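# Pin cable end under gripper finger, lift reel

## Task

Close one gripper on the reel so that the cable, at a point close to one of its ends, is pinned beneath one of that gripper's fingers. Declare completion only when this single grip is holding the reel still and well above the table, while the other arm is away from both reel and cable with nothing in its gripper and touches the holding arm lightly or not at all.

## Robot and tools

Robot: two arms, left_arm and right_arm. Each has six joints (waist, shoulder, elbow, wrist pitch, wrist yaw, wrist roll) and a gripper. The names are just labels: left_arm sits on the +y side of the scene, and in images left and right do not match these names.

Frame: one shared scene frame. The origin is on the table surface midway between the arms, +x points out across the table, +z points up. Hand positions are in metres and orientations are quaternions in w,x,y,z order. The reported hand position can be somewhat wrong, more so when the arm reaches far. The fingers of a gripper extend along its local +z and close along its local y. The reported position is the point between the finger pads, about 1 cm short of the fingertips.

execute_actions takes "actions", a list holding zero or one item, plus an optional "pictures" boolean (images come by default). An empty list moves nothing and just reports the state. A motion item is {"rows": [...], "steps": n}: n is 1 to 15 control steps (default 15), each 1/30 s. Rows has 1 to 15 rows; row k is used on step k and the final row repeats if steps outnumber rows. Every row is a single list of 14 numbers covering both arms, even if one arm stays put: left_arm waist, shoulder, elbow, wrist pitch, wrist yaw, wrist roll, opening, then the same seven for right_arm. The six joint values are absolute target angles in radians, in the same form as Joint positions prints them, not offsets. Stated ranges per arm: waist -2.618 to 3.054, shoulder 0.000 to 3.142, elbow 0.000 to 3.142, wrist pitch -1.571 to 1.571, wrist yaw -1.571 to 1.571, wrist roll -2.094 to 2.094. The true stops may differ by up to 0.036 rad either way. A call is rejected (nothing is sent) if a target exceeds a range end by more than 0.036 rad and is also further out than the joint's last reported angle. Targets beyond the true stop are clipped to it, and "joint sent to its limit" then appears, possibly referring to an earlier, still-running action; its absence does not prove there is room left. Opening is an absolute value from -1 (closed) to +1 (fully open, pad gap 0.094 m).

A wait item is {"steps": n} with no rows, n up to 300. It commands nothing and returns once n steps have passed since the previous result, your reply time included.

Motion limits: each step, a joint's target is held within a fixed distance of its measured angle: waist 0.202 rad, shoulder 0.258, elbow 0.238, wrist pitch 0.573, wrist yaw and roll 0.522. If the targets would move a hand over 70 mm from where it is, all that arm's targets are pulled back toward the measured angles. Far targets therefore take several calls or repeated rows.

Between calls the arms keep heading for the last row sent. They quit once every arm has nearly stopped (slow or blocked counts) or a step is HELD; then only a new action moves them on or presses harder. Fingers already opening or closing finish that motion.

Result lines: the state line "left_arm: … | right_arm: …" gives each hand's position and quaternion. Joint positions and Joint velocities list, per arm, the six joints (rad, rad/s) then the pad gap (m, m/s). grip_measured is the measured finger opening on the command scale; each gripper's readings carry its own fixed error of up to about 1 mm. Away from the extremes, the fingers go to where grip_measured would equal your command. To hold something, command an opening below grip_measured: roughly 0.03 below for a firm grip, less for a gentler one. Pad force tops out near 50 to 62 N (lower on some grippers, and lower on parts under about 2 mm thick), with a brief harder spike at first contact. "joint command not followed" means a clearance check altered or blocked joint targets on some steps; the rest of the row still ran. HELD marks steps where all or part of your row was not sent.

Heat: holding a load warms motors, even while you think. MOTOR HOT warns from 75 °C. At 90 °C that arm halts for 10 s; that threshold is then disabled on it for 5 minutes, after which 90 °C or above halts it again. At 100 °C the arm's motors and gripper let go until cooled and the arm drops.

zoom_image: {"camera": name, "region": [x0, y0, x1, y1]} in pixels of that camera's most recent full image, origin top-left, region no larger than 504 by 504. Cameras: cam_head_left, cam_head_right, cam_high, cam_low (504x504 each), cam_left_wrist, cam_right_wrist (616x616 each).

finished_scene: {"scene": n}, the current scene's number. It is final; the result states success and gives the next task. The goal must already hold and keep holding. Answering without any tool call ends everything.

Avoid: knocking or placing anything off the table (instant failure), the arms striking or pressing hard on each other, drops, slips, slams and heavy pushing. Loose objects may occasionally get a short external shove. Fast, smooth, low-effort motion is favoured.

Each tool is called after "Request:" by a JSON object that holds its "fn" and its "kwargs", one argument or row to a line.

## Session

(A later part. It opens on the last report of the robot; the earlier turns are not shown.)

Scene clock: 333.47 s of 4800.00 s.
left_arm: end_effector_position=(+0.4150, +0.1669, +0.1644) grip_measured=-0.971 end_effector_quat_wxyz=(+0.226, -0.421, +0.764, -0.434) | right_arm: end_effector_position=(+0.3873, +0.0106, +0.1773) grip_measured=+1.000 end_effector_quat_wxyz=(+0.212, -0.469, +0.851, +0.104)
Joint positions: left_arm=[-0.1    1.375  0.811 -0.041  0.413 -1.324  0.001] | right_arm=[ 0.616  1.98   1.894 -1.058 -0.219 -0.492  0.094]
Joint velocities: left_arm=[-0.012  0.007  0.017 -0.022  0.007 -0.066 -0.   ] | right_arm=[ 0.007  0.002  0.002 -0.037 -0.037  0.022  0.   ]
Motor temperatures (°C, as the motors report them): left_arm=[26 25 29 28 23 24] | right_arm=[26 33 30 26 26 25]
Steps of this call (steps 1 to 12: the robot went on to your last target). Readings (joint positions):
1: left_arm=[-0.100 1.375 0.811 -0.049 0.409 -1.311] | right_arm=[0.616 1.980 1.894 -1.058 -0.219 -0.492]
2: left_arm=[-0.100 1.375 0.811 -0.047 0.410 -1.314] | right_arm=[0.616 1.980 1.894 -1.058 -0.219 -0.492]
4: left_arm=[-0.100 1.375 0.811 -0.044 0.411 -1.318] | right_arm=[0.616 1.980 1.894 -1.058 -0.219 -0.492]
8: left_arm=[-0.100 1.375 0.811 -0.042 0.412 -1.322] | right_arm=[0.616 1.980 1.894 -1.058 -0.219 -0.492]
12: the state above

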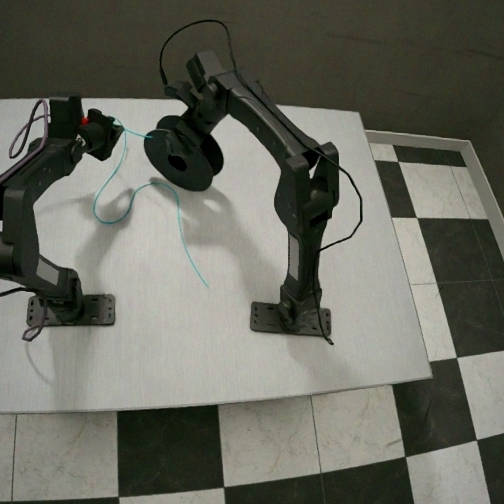

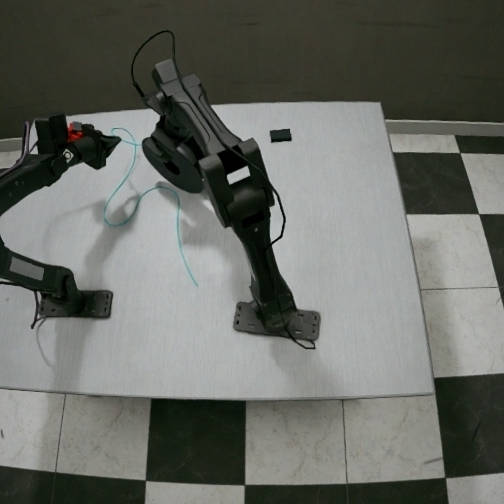

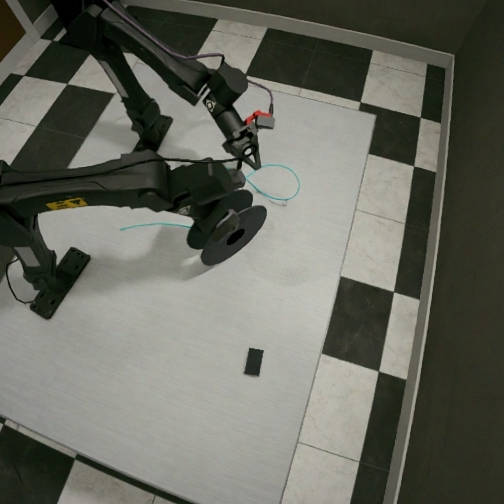

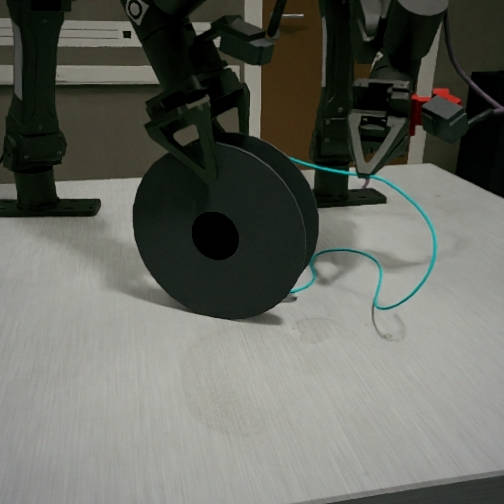

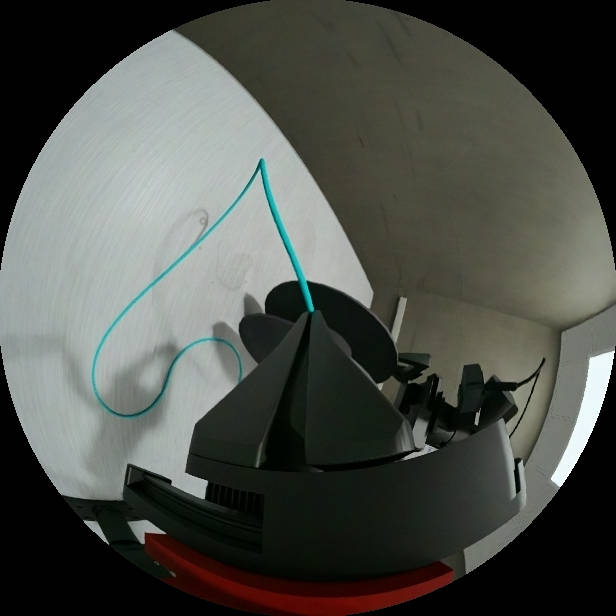

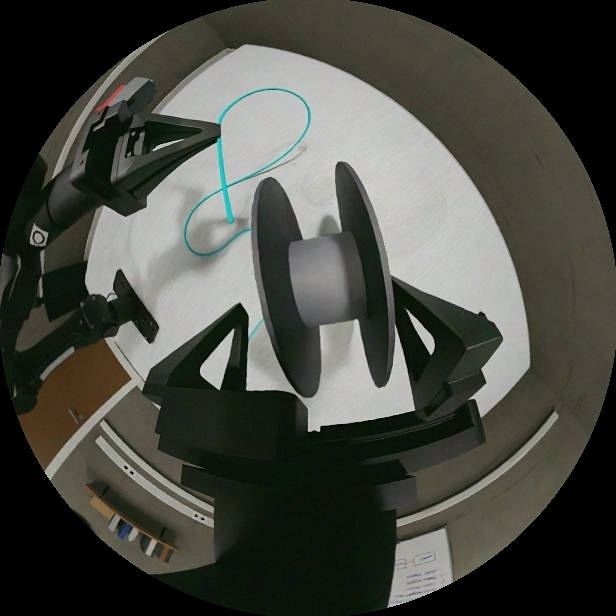

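Request:
{"fn": "execute_actions", "kwargs": {
  "actions": [
    {"rows": [[-0.103,1.355,0.835,-0.010,0.412,-1.327,-0.985,0.622,1.991,1.880,-1.07,-0.235,-0.485,1],[-0.103,1.355,0.820,-0.010,0.402,-1.331,-0.985,0.622,1.991,1.880,-1.07,-0.235,-0.485,1],[-0.103,1.355,0.805,-0.010,0.396,-1.337,-0.985,0.622,1.991,1.880,-1.07,-0.235,-0.485,1],[-0.104,1.355,0.797,-0.009,0.388,-1.345,-0.985,0.622,1.991,1.880,-1.07,-0.235,-0.485,1],[-0.108,1.353,0.796,-0.009,0.378,-1.355,-0.985,0.622,1.991,1.880,-1.07,-0.235,-0.485,1],[-0.115,1.351,0.795,-0.009,0.367,-1.367,-0.985,0.622,1.991,1.880,-1.07,-0.235,-0.485,1],[-0.124,1.349,0.793,-0.008,0.354,-1.380,-0.985,0.622,1.991,1.880,-1.07,-0.235,-0.485,1],[-0.135,1.345,0.791,-0.008,0.339,-1.396,-0.985,0.622,1.991,1.880,-1.07,-0.235,-0.485,1],[-0.149,1.341,0.789,-0.007,0.323,-1.412,-0.985,0.622,1.991,1.880,-1.07,-0.235,-0.485,1],[-0.164,1.336,0.786,-0.006,0.307,-1.429,-0.985,0.622,1.991,1.880,-1.07,-0.235,-0.485,1],[-0.181,1.331,0.783,-0.006,0.290,-1.447,-0.985,0.622,1.991,1.880,-1.07,-0.235,-0.485,1],[-0.200,1.326,0.780,-0.005,0.272,-1.465,-0.985,0.622,1.991,1.880,-1.07,-0.235,-0.485,1],[-0.219,1.320,0.776,-0.004,0.254,-1.483,-0.985,0.622,1.991,1.880,-1.07,-0.235,-0.485,1],[-0.239,1.314,0.773,-0.004,0.237,-1.501,-0.985,0.622,1.991,1.880,-1.07,-0.235,-0.485,1],[-0.260,1.308,0.769,-0.003,0.221,-1.518,-0.985,0.622,1.991,1.880,-1.07,-0.235,-0.485,1]], "steps": 15}
  ],
  "pictures": false
}}

Request:
{"fn": "execute_actions", "kwargs": {
  "actions": [
    {"rows": [[-0.280,1.301,0.765,-0.003,0.205,-1.535,-0.985,0.622,1.991,1.880,-1.07,-0.235,-0.485,1],[-0.300,1.295,0.762,-0.002,0.190,-1.550,-0.985,0.622,1.991,1.880,-1.07,-0.235,-0.485,1],[-0.319,1.289,0.758,-0.001,0.177,-1.563,-0.985,0.622,1.991,1.880,-1.07,-0.235,-0.485,1],[-0.338,1.284,0.755,-0.001,0.166,-1.575,-0.985,0.622,1.991,1.880,-1.07,-0.235,-0.485,1],[-0.355,1.279,0.752,-0.001,0.156,-1.585,-0.985,0.622,1.991,1.880,-1.07,-0.235,-0.485,1],[-0.370,1.274,0.749,0,0.148,-1.593,-0.985,0.622,1.991,1.880,-1.07,-0.235,-0.485,1],[-0.384,1.270,0.747,0,0.143,-1.599,-0.985,0.622,1.991,1.880,-1.07,-0.235,-0.485,1],[-0.395,1.266,0.745,0,0.139,-1.603,-0.985,0.622,1.991,1.880,-1.07,-0.235,-0.485,1],[-0.404,1.264,0.743,0,0.138,-1.604,-0.985,0.622,1.991,1.880,-1.07,-0.235,-0.485,1],[-0.411,1.262,0.742,0,0.138,-1.604,-0.985,0.622,1.991,1.880,-1.07,-0.235,-0.485,1],[-0.415,1.260,0.741,0,0.138,-1.604,-0.985,0.622,1.991,1.880,-1.07,-0.235,-0.485,1],[-0.416,1.260,0.741,0,0.138,-1.604,-0.985,0.622,1.991,1.880,-1.07,-0.235,-0.485,1]], "steps": 15}
  ],
  "pictures": false
}}

Request:
{"fn": "execute_actions", "kwargs": {
  "actions": [
    {"steps": 6}
  ]
}}

Scene clock: 383.70 s of 4800.00 s.
left_arm: end_effector_position=(+0.4052, +0.1411, +0.1626) grip_measured=-0.971 end_effector_quat_wxyz=(+0.217, -0.450, +0.752, -0.431) | right_arm: end_effector_position=(+0.3873, +0.0106, +0.1773) grip_measured=+1.000 end_effector_quat_wxyz=(+0.212, -0.469, +0.851, +0.104)
Joint positions: left_arm=[-0.217  1.348  0.79  -0.034  0.293 -1.45   0.001] | right_arm=[ 0.616  1.98   1.894 -1.058 -0.219 -0.492  0.094]
Joint velocities: left_arm=[-0.579 -0.208 -0.134 -0.037 -0.403 -0.476 -0.003] | right_arm=[-0.022 -0.002 -0.022  0.007  0.007 -0.066  0.   ]
Motor temperatures (°C, as the motors report them): left_arm=[26 26 33 33 24 24] | right_arm=[26 34 31 26 26 25]
Steps of this call (steps 1 to 30: the robot went on to your last target; steps 31 to 210: nothing new was sent; then 42.73 s passed at rest; steps 211 to 225: all 15 steps of this action). Readings (joint positions):
211: left_arm=[-0.100 1.375 0.811 -0.040 0.413 -1.326] | right_arm=[0.616 1.980 1.894 -1.058 -0.219 -0.492]
212: left_arm=[-0.100 1.375 0.811 -0.040 0.413 -1.326] | right_arm=[0.616 1.980 1.894 -1.058 -0.219 -0.492]
214: left_arm=[-0.100 1.375 0.811 -0.040 0.410 -1.331] | right_arm=[0.616 1.980 1.894 -1.058 -0.219 -0.492]
218: left_arm=[-0.110 1.375 0.811 -0.039 0.384 -1.356] | right_arm=[0.616 1.980 1.894 -1.058 -0.219 -0.492]
225: the state above

Scene clock: 384.20 s of 4800.00 s.
left_arm: end_effector_position=(+0.3768, +0.0931, +0.1689) grip_measured=-0.971 end_effector_quat_wxyz=(+0.200, -0.455, +0.745, -0.445) | right_arm: end_effector_position=(+0.3873, +0.0106, +0.1773) grip_measured=+1.000 end_effector_quat_wxyz=(+0.212, -0.469, +0.851, +0.104)
Joint positions: left_arm=[-0.411  1.287  0.756 -0.029  0.163 -1.594  0.001] | right_arm=[ 0.616  1.98   1.894 -1.058 -0.219 -0.492  0.094]
Joint velocities: left_arm=[-0.012 -0.002 -0.002 -0.051 -0.081 -0.11  -0.001] | right_arm=[ 0.012 -0.007 -0.002 -0.037  0.007 -0.037  0.   ]
Motor temperatures (°C, as the motors report them): left_arm=[26 26 33 33 24 24] | right_arm=[26 34 31 26 26 25]
Steps of this call (steps 1 to 15: all 15 steps of this action). Readings (joint positions):
1: left_arm=[-0.238 1.342 0.786 -0.034 0.279 -1.466] | right_arm=[0.616 1.980 1.894 -1.058 -0.219 -0.492]
2: left_arm=[-0.259 1.336 0.782 -0.034 0.264 -1.482] | right_arm=[0.616 1.980 1.894 -1.058 -0.219 -0.492]
4: left_arm=[-0.299 1.323 0.775 -0.033 0.237 -1.512] | right_arm=[0.616 1.980 1.894 -1.058 -0.219 -0.492]
8: left_arm=[-0.368 1.301 0.764 -0.030 0.192 -1.560] | right_arm=[0.616 1.980 1.894 -1.058 -0.219 -0.492]
15: the state above

Scene clock: 384.40 s of 4800.00 s.
left_arm: end_effector_position=(+0.3776, +0.0945, +0.1686) grip_measured=-0.971 end_effector_quat_wxyz=(+0.202, -0.459, +0.743, -0.443) | right_arm: end_effector_position=(+0.3873, +0.0106, +0.1773) grip_measured=+1.000 end_effector_quat_wxyz=(+0.212, -0.469, +0.851, +0.104)
Joint positions: left_arm=[-0.411  1.287  0.756 -0.028  0.154 -1.601  0.001] | right_arm=[ 0.616  1.98   1.894 -1.058 -0.219 -0.492  0.094]
Joint velocities: left_arm=[ 0.002  0.022 -0.012  0.037 -0.007 -0.081 -0.001] | right_arm=[-0.007  0.007 -0.002  0.007 -0.022 -0.007  0.   ]
Motor temperatures (°C, as the motors report them): left_arm=[26 26 33 33 24 24] | right_arm=[26 34 31 26 26 25]
Steps of this call (steps 1 to 6: the robot went on to your last target). Readings (joint positions):
1: left_arm=[-0.411 1.287 0.756 -0.028 0.160 -1.596] | right_arm=[0.616 1.980 1.894 -1.058 -0.219 -0.492]
2: left_arm=[-0.411 1.287 0.756 -0.028 0.158 -1.597] | right_arm=[0.616 1.980 1.894 -1.058 -0.219 -0.492]
4: left_arm=[-0.411 1.287 0.756 -0.028 0.156 -1.599] | right_arm=[0.616 1.980 1.894 -1.058 -0.219 -0.492]
6: the state above

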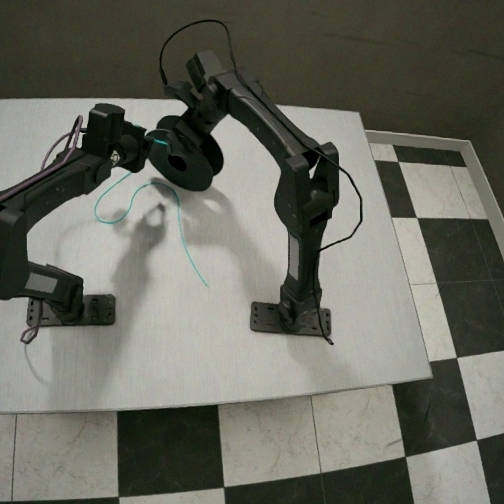

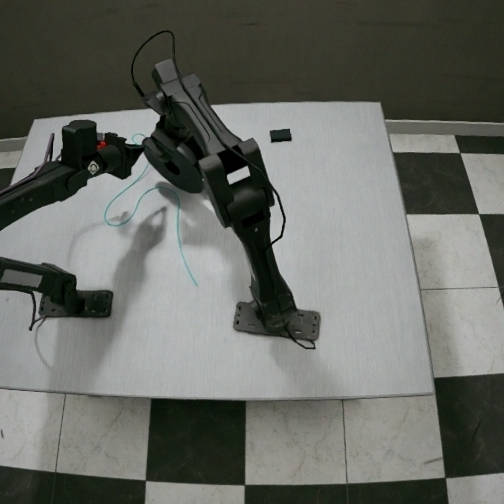

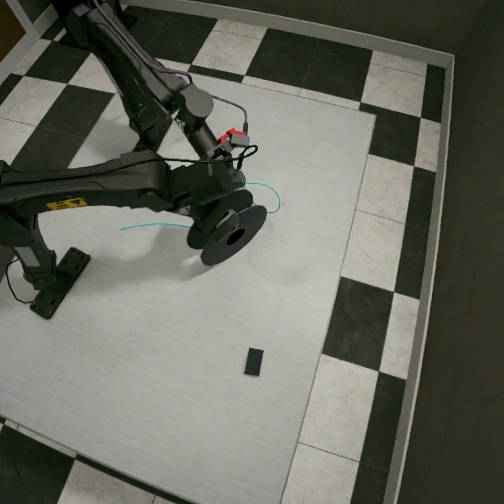

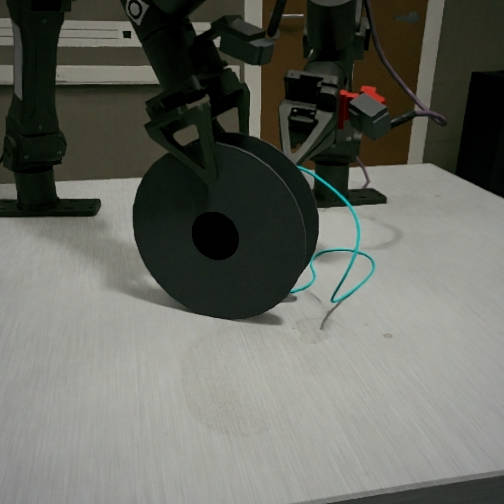

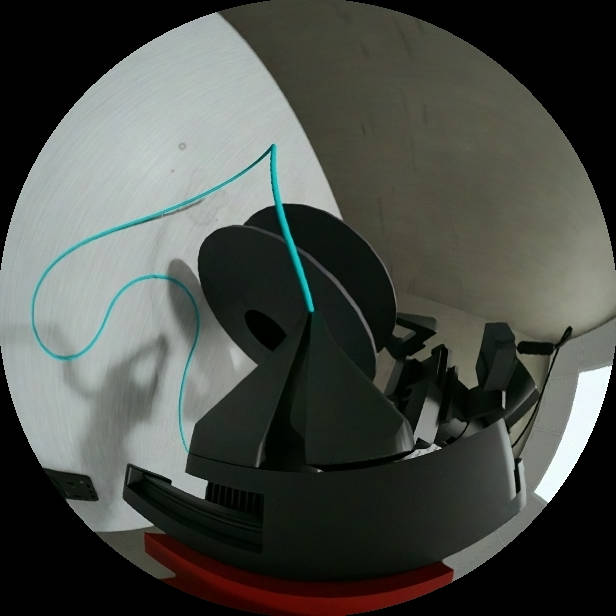

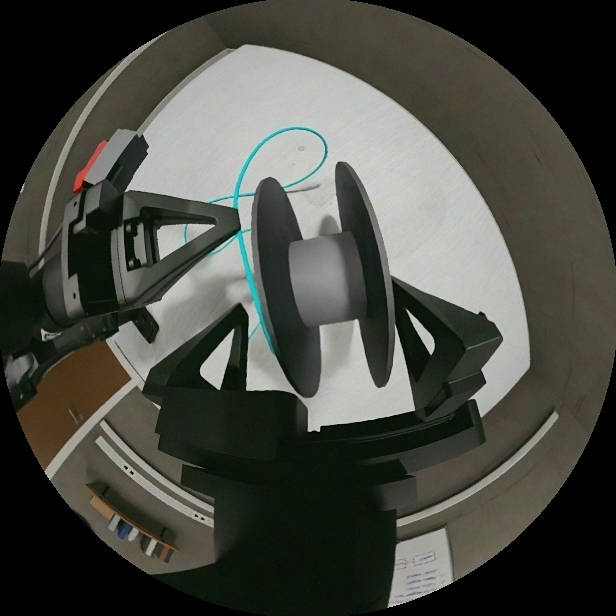

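Request:
{"fn": "zoom_image", "kwargs": {
  "camera": "cam_right_wrist",
  "region": [180, 190, 330, 400]
}}

Request:
{"fn": "zoom_image", "kwargs": {
  "camera": "cam_head_left",
  "region": [120, 100, 220, 190]
}}

Request:
{"fn": "zoom_image", "kwargs": {
  "camera": "cam_low",
  "region": [140, 60, 380, 220]
}}

Region (180, 190, 330, 400) of cam_right_wrist's 616x616 image, scaled by 2.400, with more detail than that image has; it fills the left 360 columns of this view, and the rest is white.

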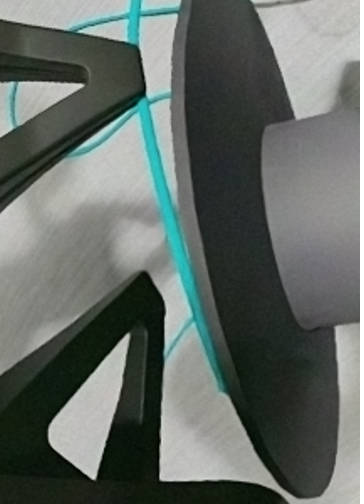

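Region (120, 100, 220, 190) of cam_head_left's 504x504 image, scaled by 5.040, with more detail than that image has; it fills the top 454 rows of this view, and the rest is white.

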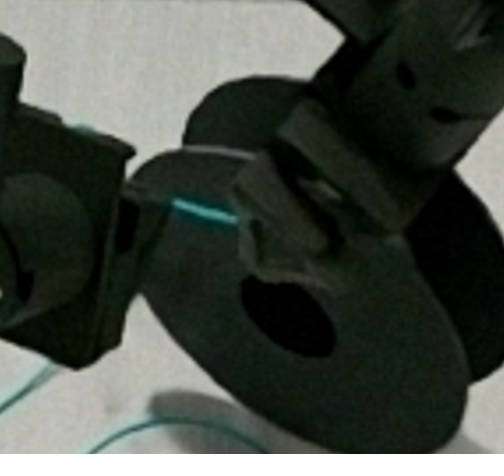

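Region (140, 60, 380, 220) of cam_low's 504x504 image, scaled by 2.100, with more detail than that image has.

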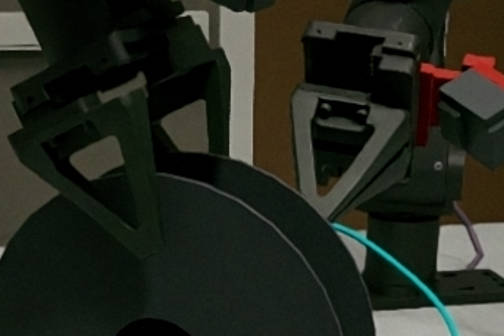

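Request:
{"fn": "zoom_image", "kwargs": {
  "camera": "cam_head_left",
  "region": [145, 120, 200, 175]
}}

Request:
{"fn": "zoom_image", "kwargs": {
  "camera": "cam_left_wrist",
  "region": [190, 190, 470, 470]
}}

Region (145, 120, 200, 175) of cam_head_left's 504x504 image, scaled by 9.164, with more detail than that image has.

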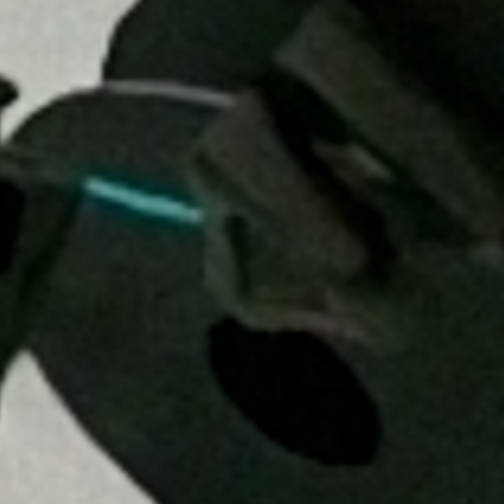

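Region (190, 190, 470, 470) of cam_left_wrist's 616x616 image, scaled by 1.800, with more detail than that image has.

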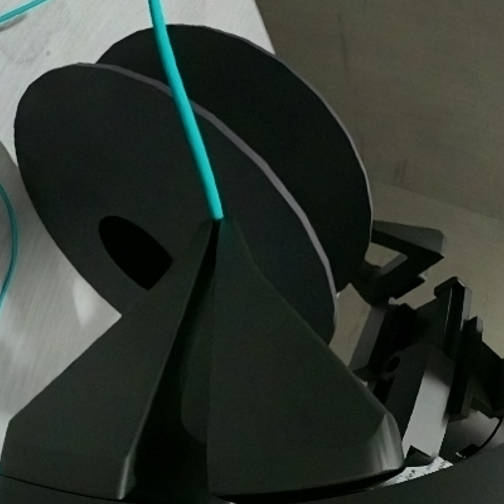

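Request:
{"fn": "execute_actions", "kwargs": {
  "actions": [
    {"rows": [[-0.417,1.260,0.741,0,0.138,-1.595,-0.985,0.618,1.991,1.880,-1.07,-0.235,-0.485,1],[-0.419,1.260,0.741,0,0.138,-1.580,-0.985,0.614,1.991,1.880,-1.07,-0.235,-0.485,0.98],[-0.421,1.260,0.741,0,0.138,-1.562,-0.985,0.610,1.991,1.880,-1.07,-0.235,-0.485,0.95],[-0.423,1.260,0.741,0,0.138,-1.543,-0.985,0.606,1.991,1.880,-1.07,-0.235,-0.485,0.92],[-0.425,1.260,0.741,0,0.138,-1.525,-0.985,0.602,1.991,1.880,-1.07,-0.235,-0.485,0.88],[-0.427,1.260,0.741,0,0.138,-1.510,-0.985,0.599,1.991,1.880,-1.07,-0.235,-0.485,0.84],[-0.428,1.260,0.741,0,0.138,-1.498,-0.985,0.596,1.991,1.880,-1.07,-0.235,-0.485,0.80],[-0.428,1.260,0.741,0,0.138,-1.492,-0.985,0.594,1.991,1.880,-1.07,-0.235,-0.485,0.76],[-0.428,1.260,0.741,0,0.138,-1.490,-0.985,0.592,1.991,1.880,-1.07,-0.235,-0.485,0.72],[-0.428,1.260,0.741,0,0.138,-1.490,-0.985,0.592,1.991,1.880,-1.07,-0.235,-0.485,0.69],[-0.428,1.260,0.741,0,0.138,-1.490,-0.985,0.592,1.991,1.880,-1.07,-0.235,-0.485,0.66],[-0.428,1.260,0.741,0,0.138,-1.490,-0.985,0.592,1.991,1.880,-1.07,-0.235,-0.485,0.64],[-0.428,1.260,0.741,0,0.138,-1.490,-0.985,0.592,1.991,1.880,-1.07,-0.235,-0.485,0.62]], "steps": 15}
  ],
  "pictures": false
}}

Request:
{"fn": "execute_actions", "kwargs": {
  "actions": [
    {"steps": 5}
  ]
}}

Scene clock: 426.63 s of 4800.00 s.
left_arm: end_effector_position=(+0.3761, +0.0914, +0.1687) grip_measured=-0.971 end_effector_quat_wxyz=(+0.221, -0.423, +0.764, -0.435) | right_arm: end_effector_position=(+0.3921, +0.0025, +0.1773) grip_measured=+0.622 end_effector_quat_wxyz=(+0.213, -0.461, +0.855, +0.103)
Joint positions: left_arm=[-0.421  1.287  0.756 -0.028  0.15  -1.514  0.001] | right_arm=[ 0.596  1.98   1.894 -1.058 -0.221 -0.492  0.076]
Joint velocities: left_arm=[ 0.007 -0.002  0.032  0.022  0.022  0.051  0.   ] | right_arm=[-0.017 -0.002  0.002 -0.051  0.007  0.022 -0.001]
Motor temperatures (°C, as the motors report them): left_arm=[26 27 31 34 23 24] | right_arm=[26 35 31 26 26 25]
Steps of this call (steps 1 to 30: the robot went on to your last target; steps 31 to 210: nothing new was sent; then 34.73 s passed at rest; steps 211 to 225: all 15 steps of this action). Readings (joint positions):
211: left_arm=[-0.411 1.287 0.756 -0.028 0.151 -1.603] | right_arm=[0.616 1.980 1.894 -1.058 -0.219 -0.492]
212: left_arm=[-0.411 1.287 0.756 -0.028 0.151 -1.602] | right_arm=[0.616 1.980 1.894 -1.058 -0.219 -0.492]
214: left_arm=[-0.412 1.287 0.756 -0.028 0.151 -1.591] | right_arm=[0.616 1.980 1.894 -1.058 -0.220 -0.492]
218: left_arm=[-0.419 1.287 0.756 -0.028 0.150 -1.550] | right_arm=[0.608 1.980 1.894 -1.058 -0.221 -0.492]
225: the state above

Scene clock: 426.80 s of 4800.00 s.
left_arm: end_effector_position=(+0.3761, +0.0914, +0.1687) grip_measured=-0.971 end_effector_quat_wxyz=(+0.222, -0.421, +0.765, -0.434) | right_arm: end_effector_position=(+0.3921, +0.0025, +0.1773) grip_measured=+0.621 end_effector_quat_wxyz=(+0.213, -0.461, +0.855, +0.103)
Joint positions: left_arm=[-0.421  1.287  0.756 -0.028  0.15  -1.508  0.001] | right_arm=[ 0.596  1.98   1.894 -1.058 -0.221 -0.492  0.076]
Joint velocities: left_arm=[ 0.002 -0.012  0.002 -0.051 -0.081  0.037 -0.   ] | right_arm=[ 0.002 -0.002  0.002 -0.022  0.066 -0.022 -0.001]
Motor temperatures (°C, as the motors report them): left_arm=[26 27 31 34 23 24] | right_arm=[26 35 31 26 26 25]
Steps of this call (steps 1 to 5: the robot went on to your last target). Readings (joint positions):
1: left_arm=[-0.421 1.287 0.756 -0.028 0.150 -1.512] | right_arm=[0.596 1.980 1.894 -1.058 -0.221 -0.492]
2: left_arm=[-0.421 1.287 0.756 -0.028 0.150 -1.511] | right_arm=[0.596 1.980 1.894 -1.058 -0.221 -0.492]
4: left_arm=[-0.421 1.287 0.756 -0.028 0.150 -1.509] | right_arm=[0.596 1.980 1.894 -1.058 -0.221 -0.492]
5: the state above

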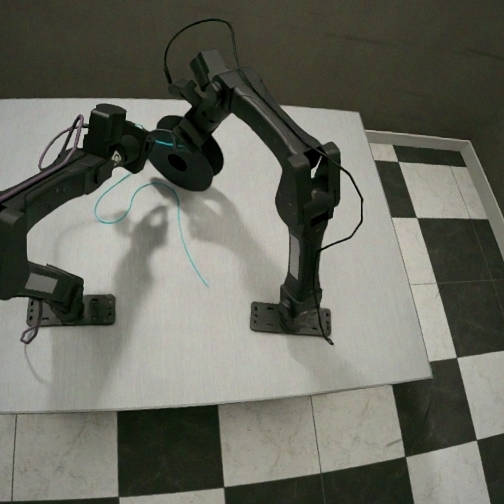

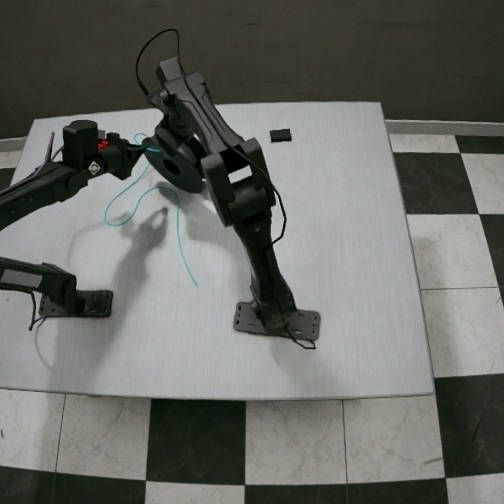

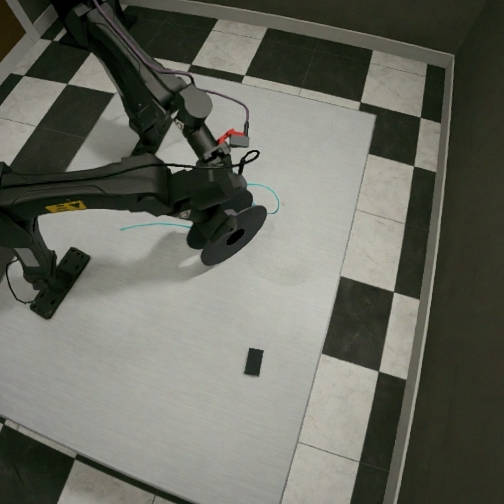

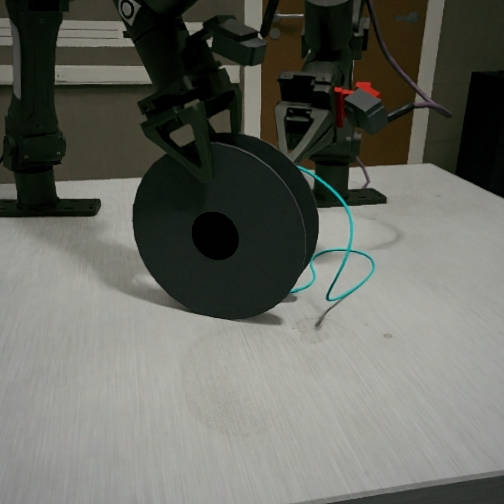

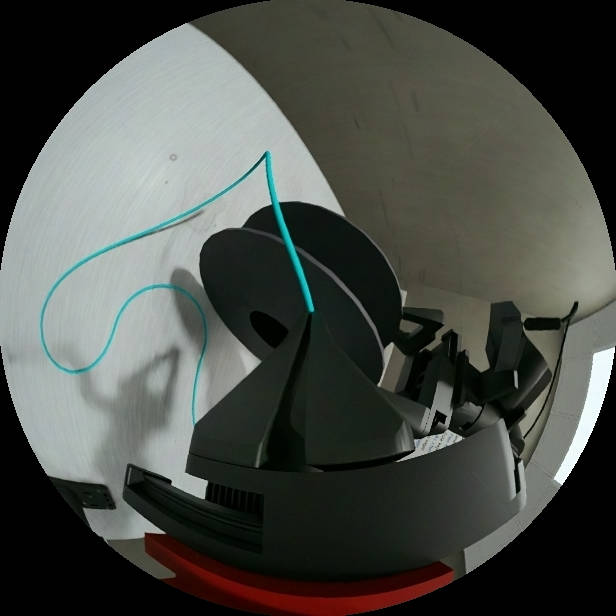

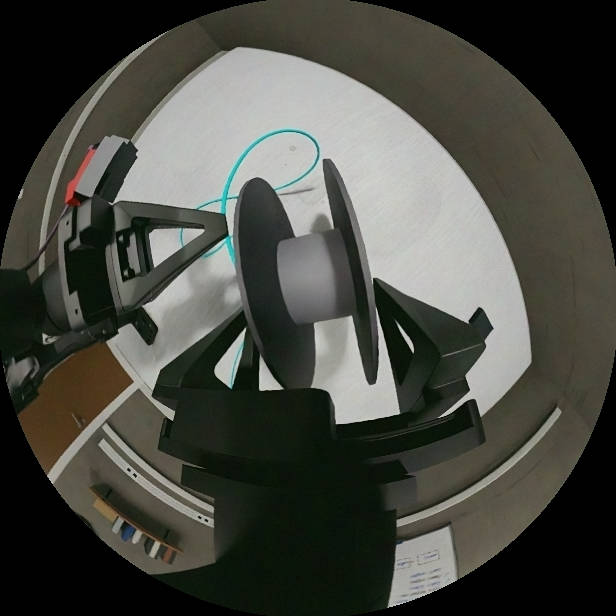

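Request:
{"fn": "zoom_image", "kwargs": {
  "camera": "cam_head_left",
  "region": [145, 120, 200, 175]
}}

Request:
{"fn": "zoom_image", "kwargs": {
  "camera": "cam_head_right",
  "region": [130, 120, 200, 190]
}}

Request:
{"fn": "zoom_image", "kwargs": {
  "camera": "cam_right_wrist",
  "region": [200, 220, 440, 420]
}}

Region (145, 120, 200, 175) of cam_head_left's 504x504 image, scaled by 9.164, with more detail than that image has.

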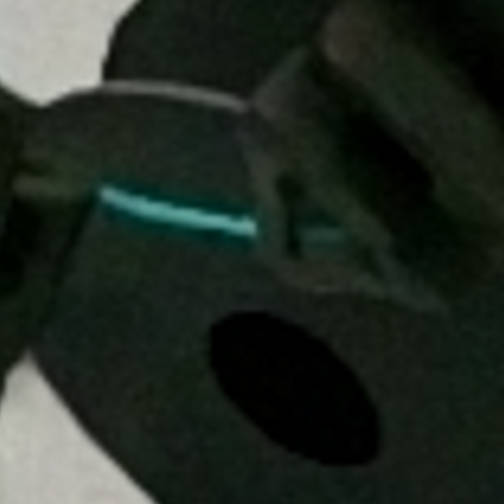

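Region (130, 120, 200, 190) of cam_head_right's 504x504 image, scaled by 7.200, with more detail than that image has.

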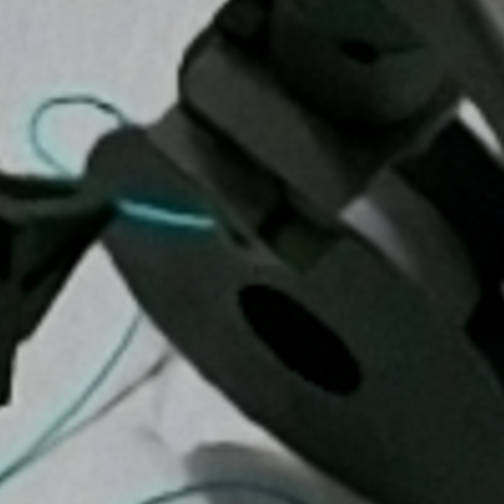

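Region (200, 220, 440, 420) of cam_right_wrist's 616x616 image, scaled by 2.100, with more detail than that image has.

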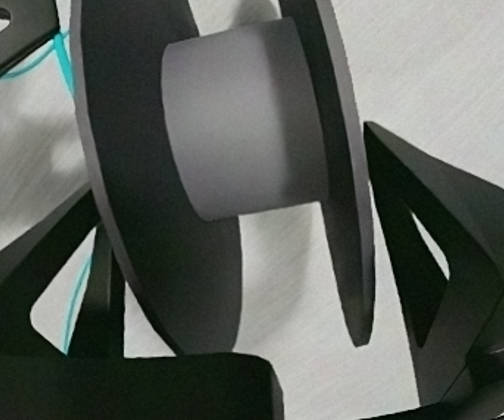

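Request:
{"fn": "execute_actions", "kwargs": {
  "actions": [
    {"rows": [[-0.428,1.260,0.741,0,0.138,-1.480,-0.985,0.592,1.991,1.880,-1.07,-0.235,-0.485,0.66],[-0.428,1.260,0.741,0,0.138,-1.465,-0.985,0.592,1.991,1.880,-1.07,-0.235,-0.485,0.70],[-0.428,1.260,0.741,0,0.138,-1.445,-0.985,0.592,1.991,1.880,-1.07,-0.235,-0.485,0.72],[-0.428,1.260,0.741,0,0.138,-1.425,-0.985,0.592,1.991,1.880,-1.07,-0.235,-0.485,0.72],[-0.428,1.260,0.741,0,0.138,-1.410,-0.985,0.592,1.991,1.880,-1.07,-0.235,-0.485,0.72],[-0.428,1.260,0.741,0,0.138,-1.400,-0.985,0.592,1.991,1.880,-1.07,-0.235,-0.485,0.72],[-0.428,1.260,0.741,0,0.138,-1.400,-0.985,0.592,1.991,1.880,-1.07,-0.235,-0.485,0.72],[-0.428,1.260,0.741,0,0.138,-1.400,-0.985,0.592,1.991,1.880,-1.07,-0.235,-0.485,0.72],[-0.428,1.260,0.741,0,0.138,-1.400,-0.985,0.592,1.991,1.880,-1.07,-0.235,-0.485,0.72],[-0.428,1.260,0.741,0,0.138,-1.400,-0.985,0.592,1.991,1.880,-1.07,-0.235,-0.485,0.70],[-0.428,1.260,0.741,0,0.138,-1.400,-0.985,0.592,1.991,1.880,-1.07,-0.235,-0.485,0.67],[-0.428,1.260,0.741,0,0.138,-1.400,-0.985,0.592,1.991,1.880,-1.07,-0.235,-0.485,0.64],[-0.428,1.260,0.741,0,0.138,-1.400,-0.985,0.592,1.991,1.880,-1.07,-0.235,-0.485,0.61],[-0.428,1.260,0.741,0,0.138,-1.400,-0.985,0.592,1.991,1.880,-1.07,-0.235,-0.485,0.58]], "steps": 15}
  ],
  "pictures": false
}}

Request:
{"fn": "execute_actions", "kwargs": {
  "actions": [
    {"steps": 3}
  ]
}}

Request:
{"fn": "zoom_image", "kwargs": {
  "camera": "cam_head_left",
  "region": [145, 120, 200, 175]
}}

Scene clock: 446.43 s of 4800.00 s.
left_arm: end_effector_position=(+0.3761, +0.0914, +0.1687) grip_measured=-0.971 end_effector_quat_wxyz=(+0.241, -0.387, +0.783, -0.424) | right_arm: end_effector_position=(+0.3921, +0.0025, +0.1773) grip_measured=+0.585 end_effector_quat_wxyz=(+0.213, -0.461, +0.855, +0.103)
Joint positions: left_arm=[-0.421  1.287  0.756 -0.028  0.15  -1.421  0.001] | right_arm=[ 0.596  1.98   1.894 -1.058 -0.221 -0.492  0.074]
Joint velocities: left_arm=[-0.007  0.012  0.012  0.051  0.007  0.037  0.   ] | right_arm=[-0.002  0.002 -0.002  0.022 -0.007 -0.022 -0.008]
Motor temperatures (°C, as the motors report them): left_arm=[26 27 31 35 23 24] | right_arm=[26 35 31 26 26 25]
Steps of this call (steps 1 to 15: the robot went on to your last target; steps 16 to 200: nothing new was sent; then 12.47 s passed at rest; steps 201 to 215: all 15 steps of this action). Readings (joint positions):
201: left_arm=[-0.421 1.287 0.756 -0.028 0.150 -1.503] | right_arm=[0.596 1.980 1.894 -1.058 -0.221 -0.492]
202: left_arm=[-0.421 1.287 0.756 -0.028 0.150 -1.500] | right_arm=[0.596 1.980 1.894 -1.058 -0.221 -0.492]
204: left_arm=[-0.421 1.287 0.756 -0.028 0.150 -1.484] | right_arm=[0.596 1.980 1.894 -1.058 -0.221 -0.492]
208: left_arm=[-0.421 1.287 0.756 -0.028 0.150 -1.445] | right_arm=[0.596 1.980 1.894 -1.058 -0.221 -0.492]
215: the state above

Scene clock: 446.53 s of 4800.00 s.
left_arm: end_effector_position=(+0.3761, +0.0914, +0.1687) grip_measured=-0.971 end_effector_quat_wxyz=(+0.241, -0.386, +0.783, -0.423) | right_arm: end_effector_position=(+0.3921, +0.0025, +0.1773) grip_measured=+0.581 end_effector_quat_wxyz=(+0.213, -0.461, +0.855, +0.103)
Joint positions: left_arm=[-0.421  1.287  0.756 -0.028  0.15  -1.418  0.001] | right_arm=[ 0.596  1.98   1.894 -1.058 -0.221 -0.492  0.074]
Joint velocities: left_arm=[-0.007 -0.022 -0.017 -0.007 -0.007  0.066 -0.001] | right_arm=[ 0.007  0.002  0.007  0.022 -0.007  0.007 -0.   ]
Motor temperatures (°C, as the motors report them): left_arm=[26 27 31 35 23 24] | right_arm=[26 35 31 26 26 25]
Steps of this call (steps 1 to 3: the robot went on to your last target). Readings (joint positions):
1: left_arm=[-0.421 1.287 0.756 -0.028 0.150 -1.419] | right_arm=[0.596 1.980 1.894 -1.058 -0.221 -0.492]
2: left_arm=[-0.421 1.287 0.756 -0.028 0.150 -1.419] | right_arm=[0.596 1.980 1.894 -1.058 -0.221 -0.492]
3: the state above

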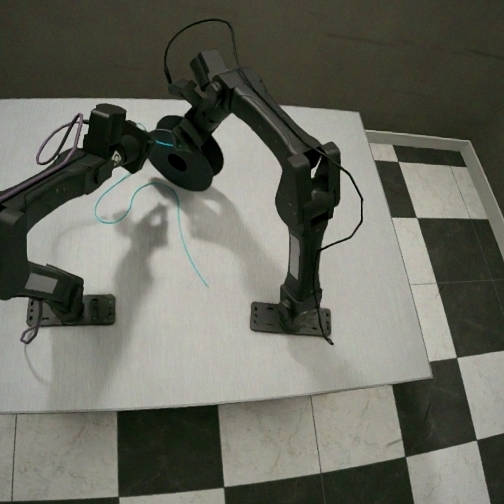

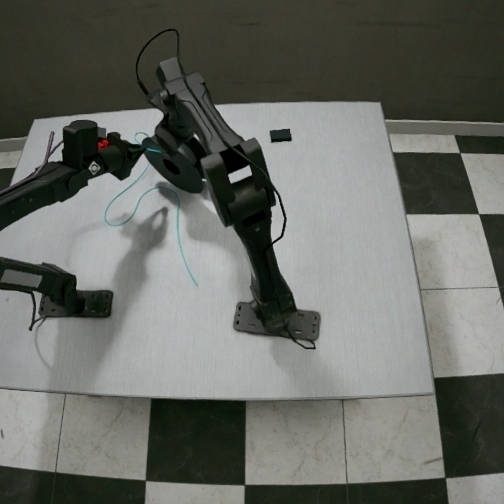

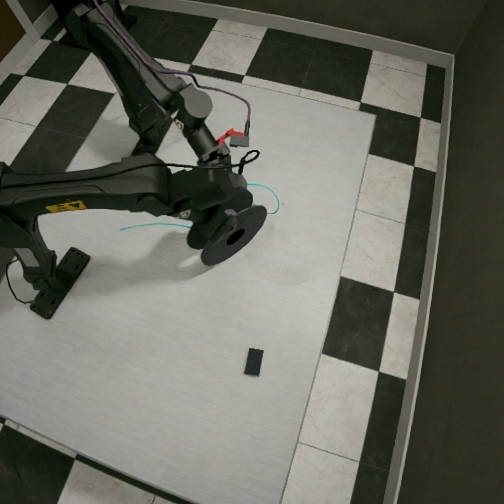

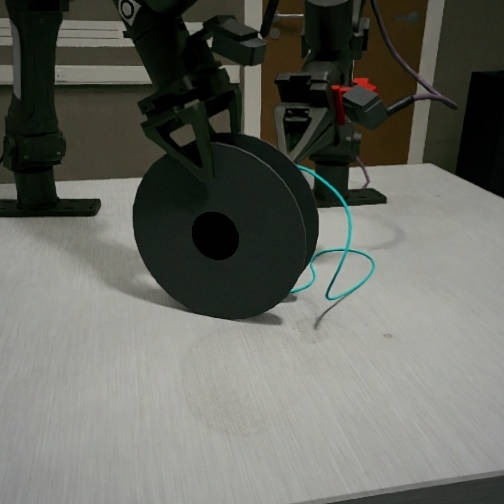

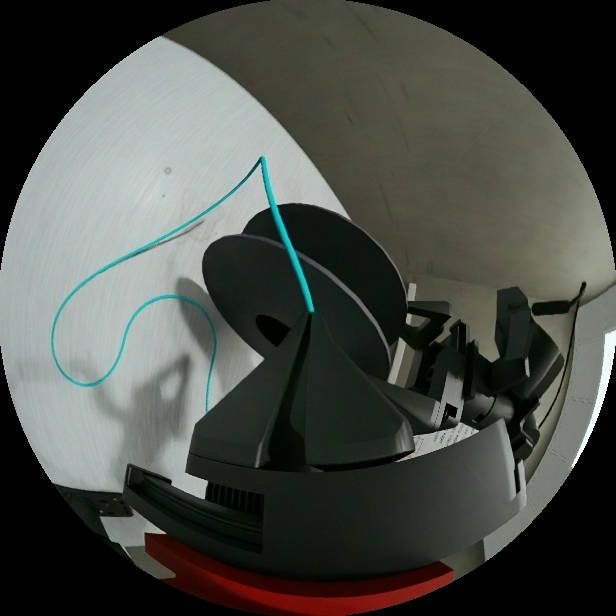

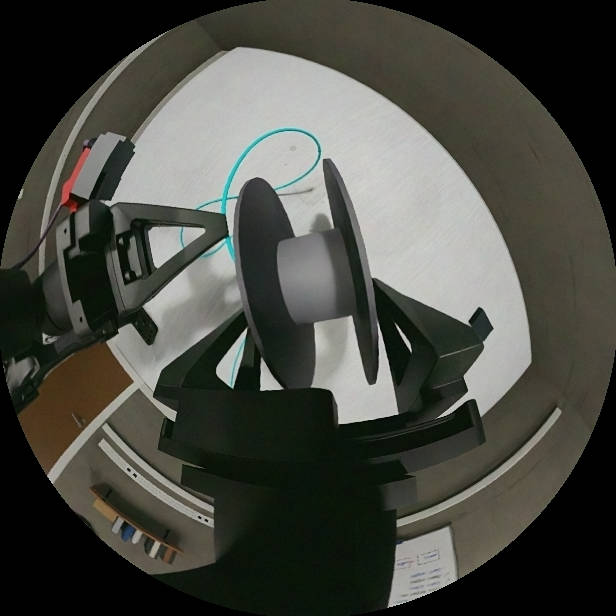

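Region (145, 120, 200, 175) of cam_head_left's 504x504 image, scaled by 9.164, with more detail than that image has.

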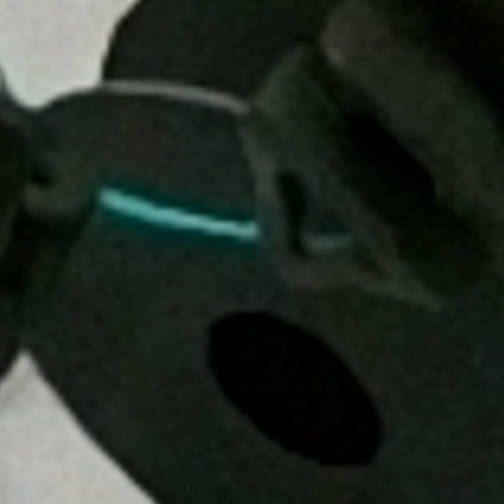

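Request:
{"fn": "execute_actions", "kwargs": {
  "actions": [
    {"rows": [[-0.428,1.272,0.741,0,0.138,-1.400,-0.985,0.592,1.991,1.880,-1.07,-0.235,-0.485,0.62],[-0.428,1.284,0.741,0,0.138,-1.400,-0.985,0.592,1.991,1.880,-1.07,-0.235,-0.485,0.66],[-0.428,1.293,0.741,0,0.138,-1.400,-0.985,0.592,1.991,1.880,-1.07,-0.235,-0.485,0.69],[-0.428,1.299,0.741,0,0.138,-1.400,-0.985,0.592,1.991,1.880,-1.07,-0.235,-0.485,0.70],[-0.428,1.303,0.741,0,0.138,-1.400,-0.985,0.592,1.991,1.880,-1.07,-0.235,-0.485,0.70],[-0.428,1.306,0.741,0,0.138,-1.400,-0.985,0.592,1.991,1.880,-1.07,-0.235,-0.485,0.70],[-0.428,1.308,0.741,0,0.138,-1.400,-0.985,0.592,1.991,1.880,-1.07,-0.235,-0.485,0.70],[-0.428,1.308,0.741,0,0.138,-1.400,-0.985,0.592,1.991,1.880,-1.07,-0.235,-0.485,0.70],[-0.428,1.308,0.741,0,0.138,-1.400,-0.985,0.592,1.991,1.880,-1.07,-0.235,-0.485,0.70],[-0.428,1.308,0.741,0,0.138,-1.400,-0.985,0.592,1.991,1.880,-1.07,-0.235,-0.485,0.68],[-0.428,1.308,0.741,0,0.138,-1.400,-0.985,0.592,1.991,1.880,-1.07,-0.235,-0.485,0.65],[-0.428,1.308,0.741,0,0.138,-1.400,-0.985,0.592,1.991,1.880,-1.07,-0.235,-0.485,0.62],[-0.428,1.308,0.741,0,0.138,-1.400,-0.985,0.592,1.991,1.880,-1.07,-0.235,-0.485,0.59],[-0.428,1.308,0.741,0,0.138,-1.400,-0.985,0.592,1.991,1.880,-1.07,-0.235,-0.485,0.58]], "steps": 15}
  ]
}}

Request:
{"fn": "zoom_image", "kwargs": {
  "camera": "cam_head_left",
  "region": [145, 120, 200, 175]
}}

Scene clock: 459.00 s of 4800.00 s.
left_arm: end_effector_position=(+0.3770, +0.0910, +0.1634) grip_measured=-0.971 end_effector_quat_wxyz=(+0.238, -0.387, +0.786, -0.419) | right_arm: end_effector_position=(+0.3921, +0.0025, +0.1773) grip_measured=+0.583 end_effector_quat_wxyz=(+0.213, -0.461, +0.855, +0.103)
Joint positions: left_arm=[-0.421  1.303  0.756 -0.026  0.15  -1.414  0.001] | right_arm=[ 0.596  1.98   1.894 -1.058 -0.221 -0.492  0.074]
Joint velocities: left_arm=[ 0.007  0.007  0.002 -0.007 -0.022 -0.022  0.001] | right_arm=[ 0.007  0.002  0.012 -0.095  0.022 -0.007 -0.003]
Motor temperatures (°C, as the motors report them): left_arm=[26 27 31 35 23 24] | right_arm=[26 35 31 26 26 25]
Steps of this call (steps 1 to 15: the robot went on to your last target; steps 16 to 200: nothing new was sent; then 5.30 s passed at rest; steps 201 to 215: all 15 steps of this action). Readings (joint positions):
201: left_arm=[-0.421 1.287 0.756 -0.028 0.150 -1.414] | right_arm=[0.596 1.980 1.894 -1.058 -0.221 -0.492]
202: left_arm=[-0.421 1.287 0.756 -0.028 0.150 -1.414] | right_arm=[0.596 1.980 1.894 -1.058 -0.221 -0.492]
204: left_arm=[-0.421 1.287 0.756 -0.028 0.150 -1.414] | right_arm=[0.596 1.980 1.894 -1.058 -0.221 -0.492]
208: left_arm=[-0.421 1.294 0.756 -0.026 0.150 -1.414] | right_arm=[0.596 1.980 1.894 -1.058 -0.221 -0.492]
215: the state above

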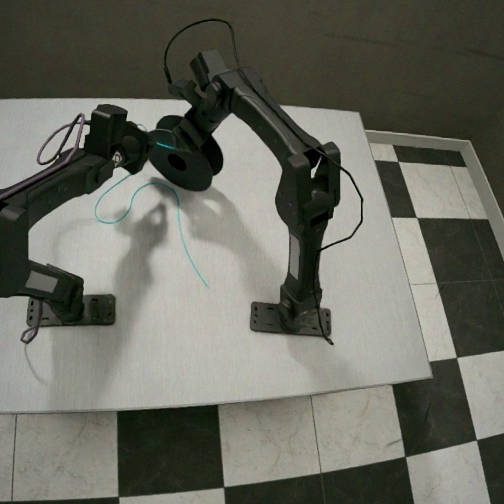

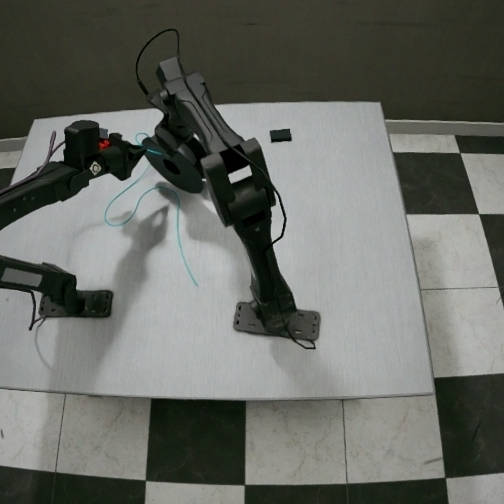

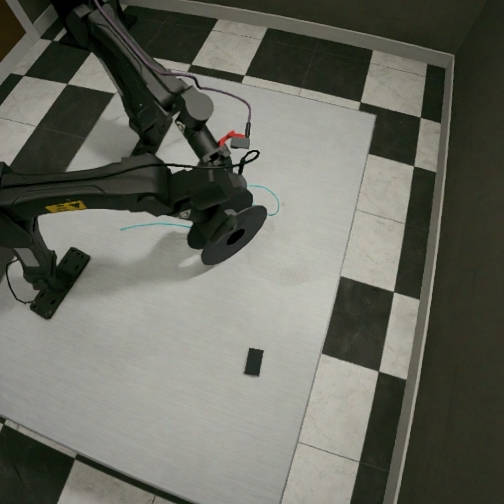

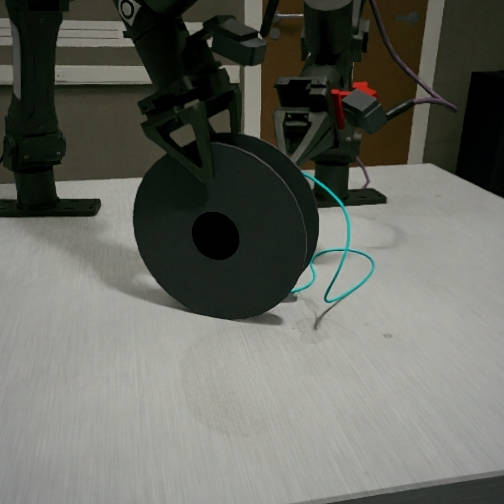

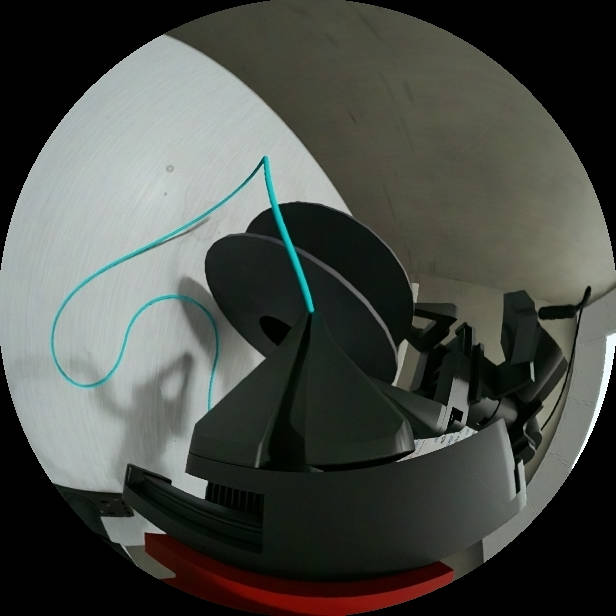

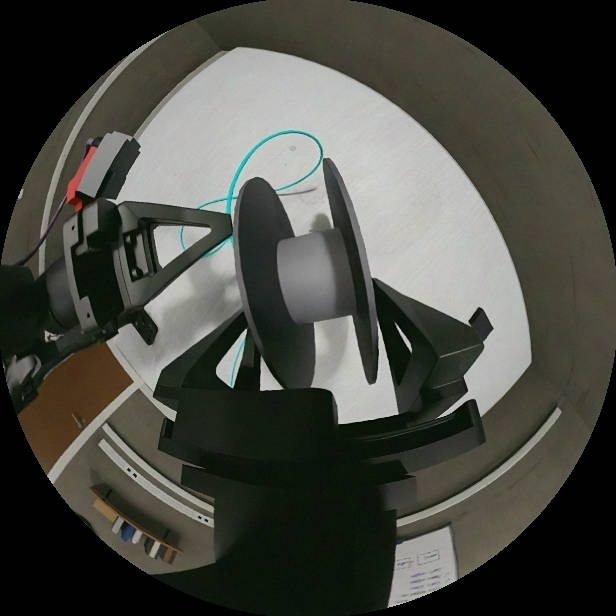

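Region (145, 120, 200, 175) of cam_head_left's 504x504 image, scaled by 9.164, with more detail than that image has.

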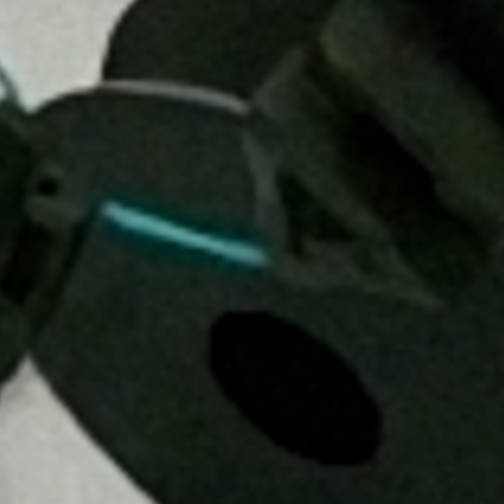

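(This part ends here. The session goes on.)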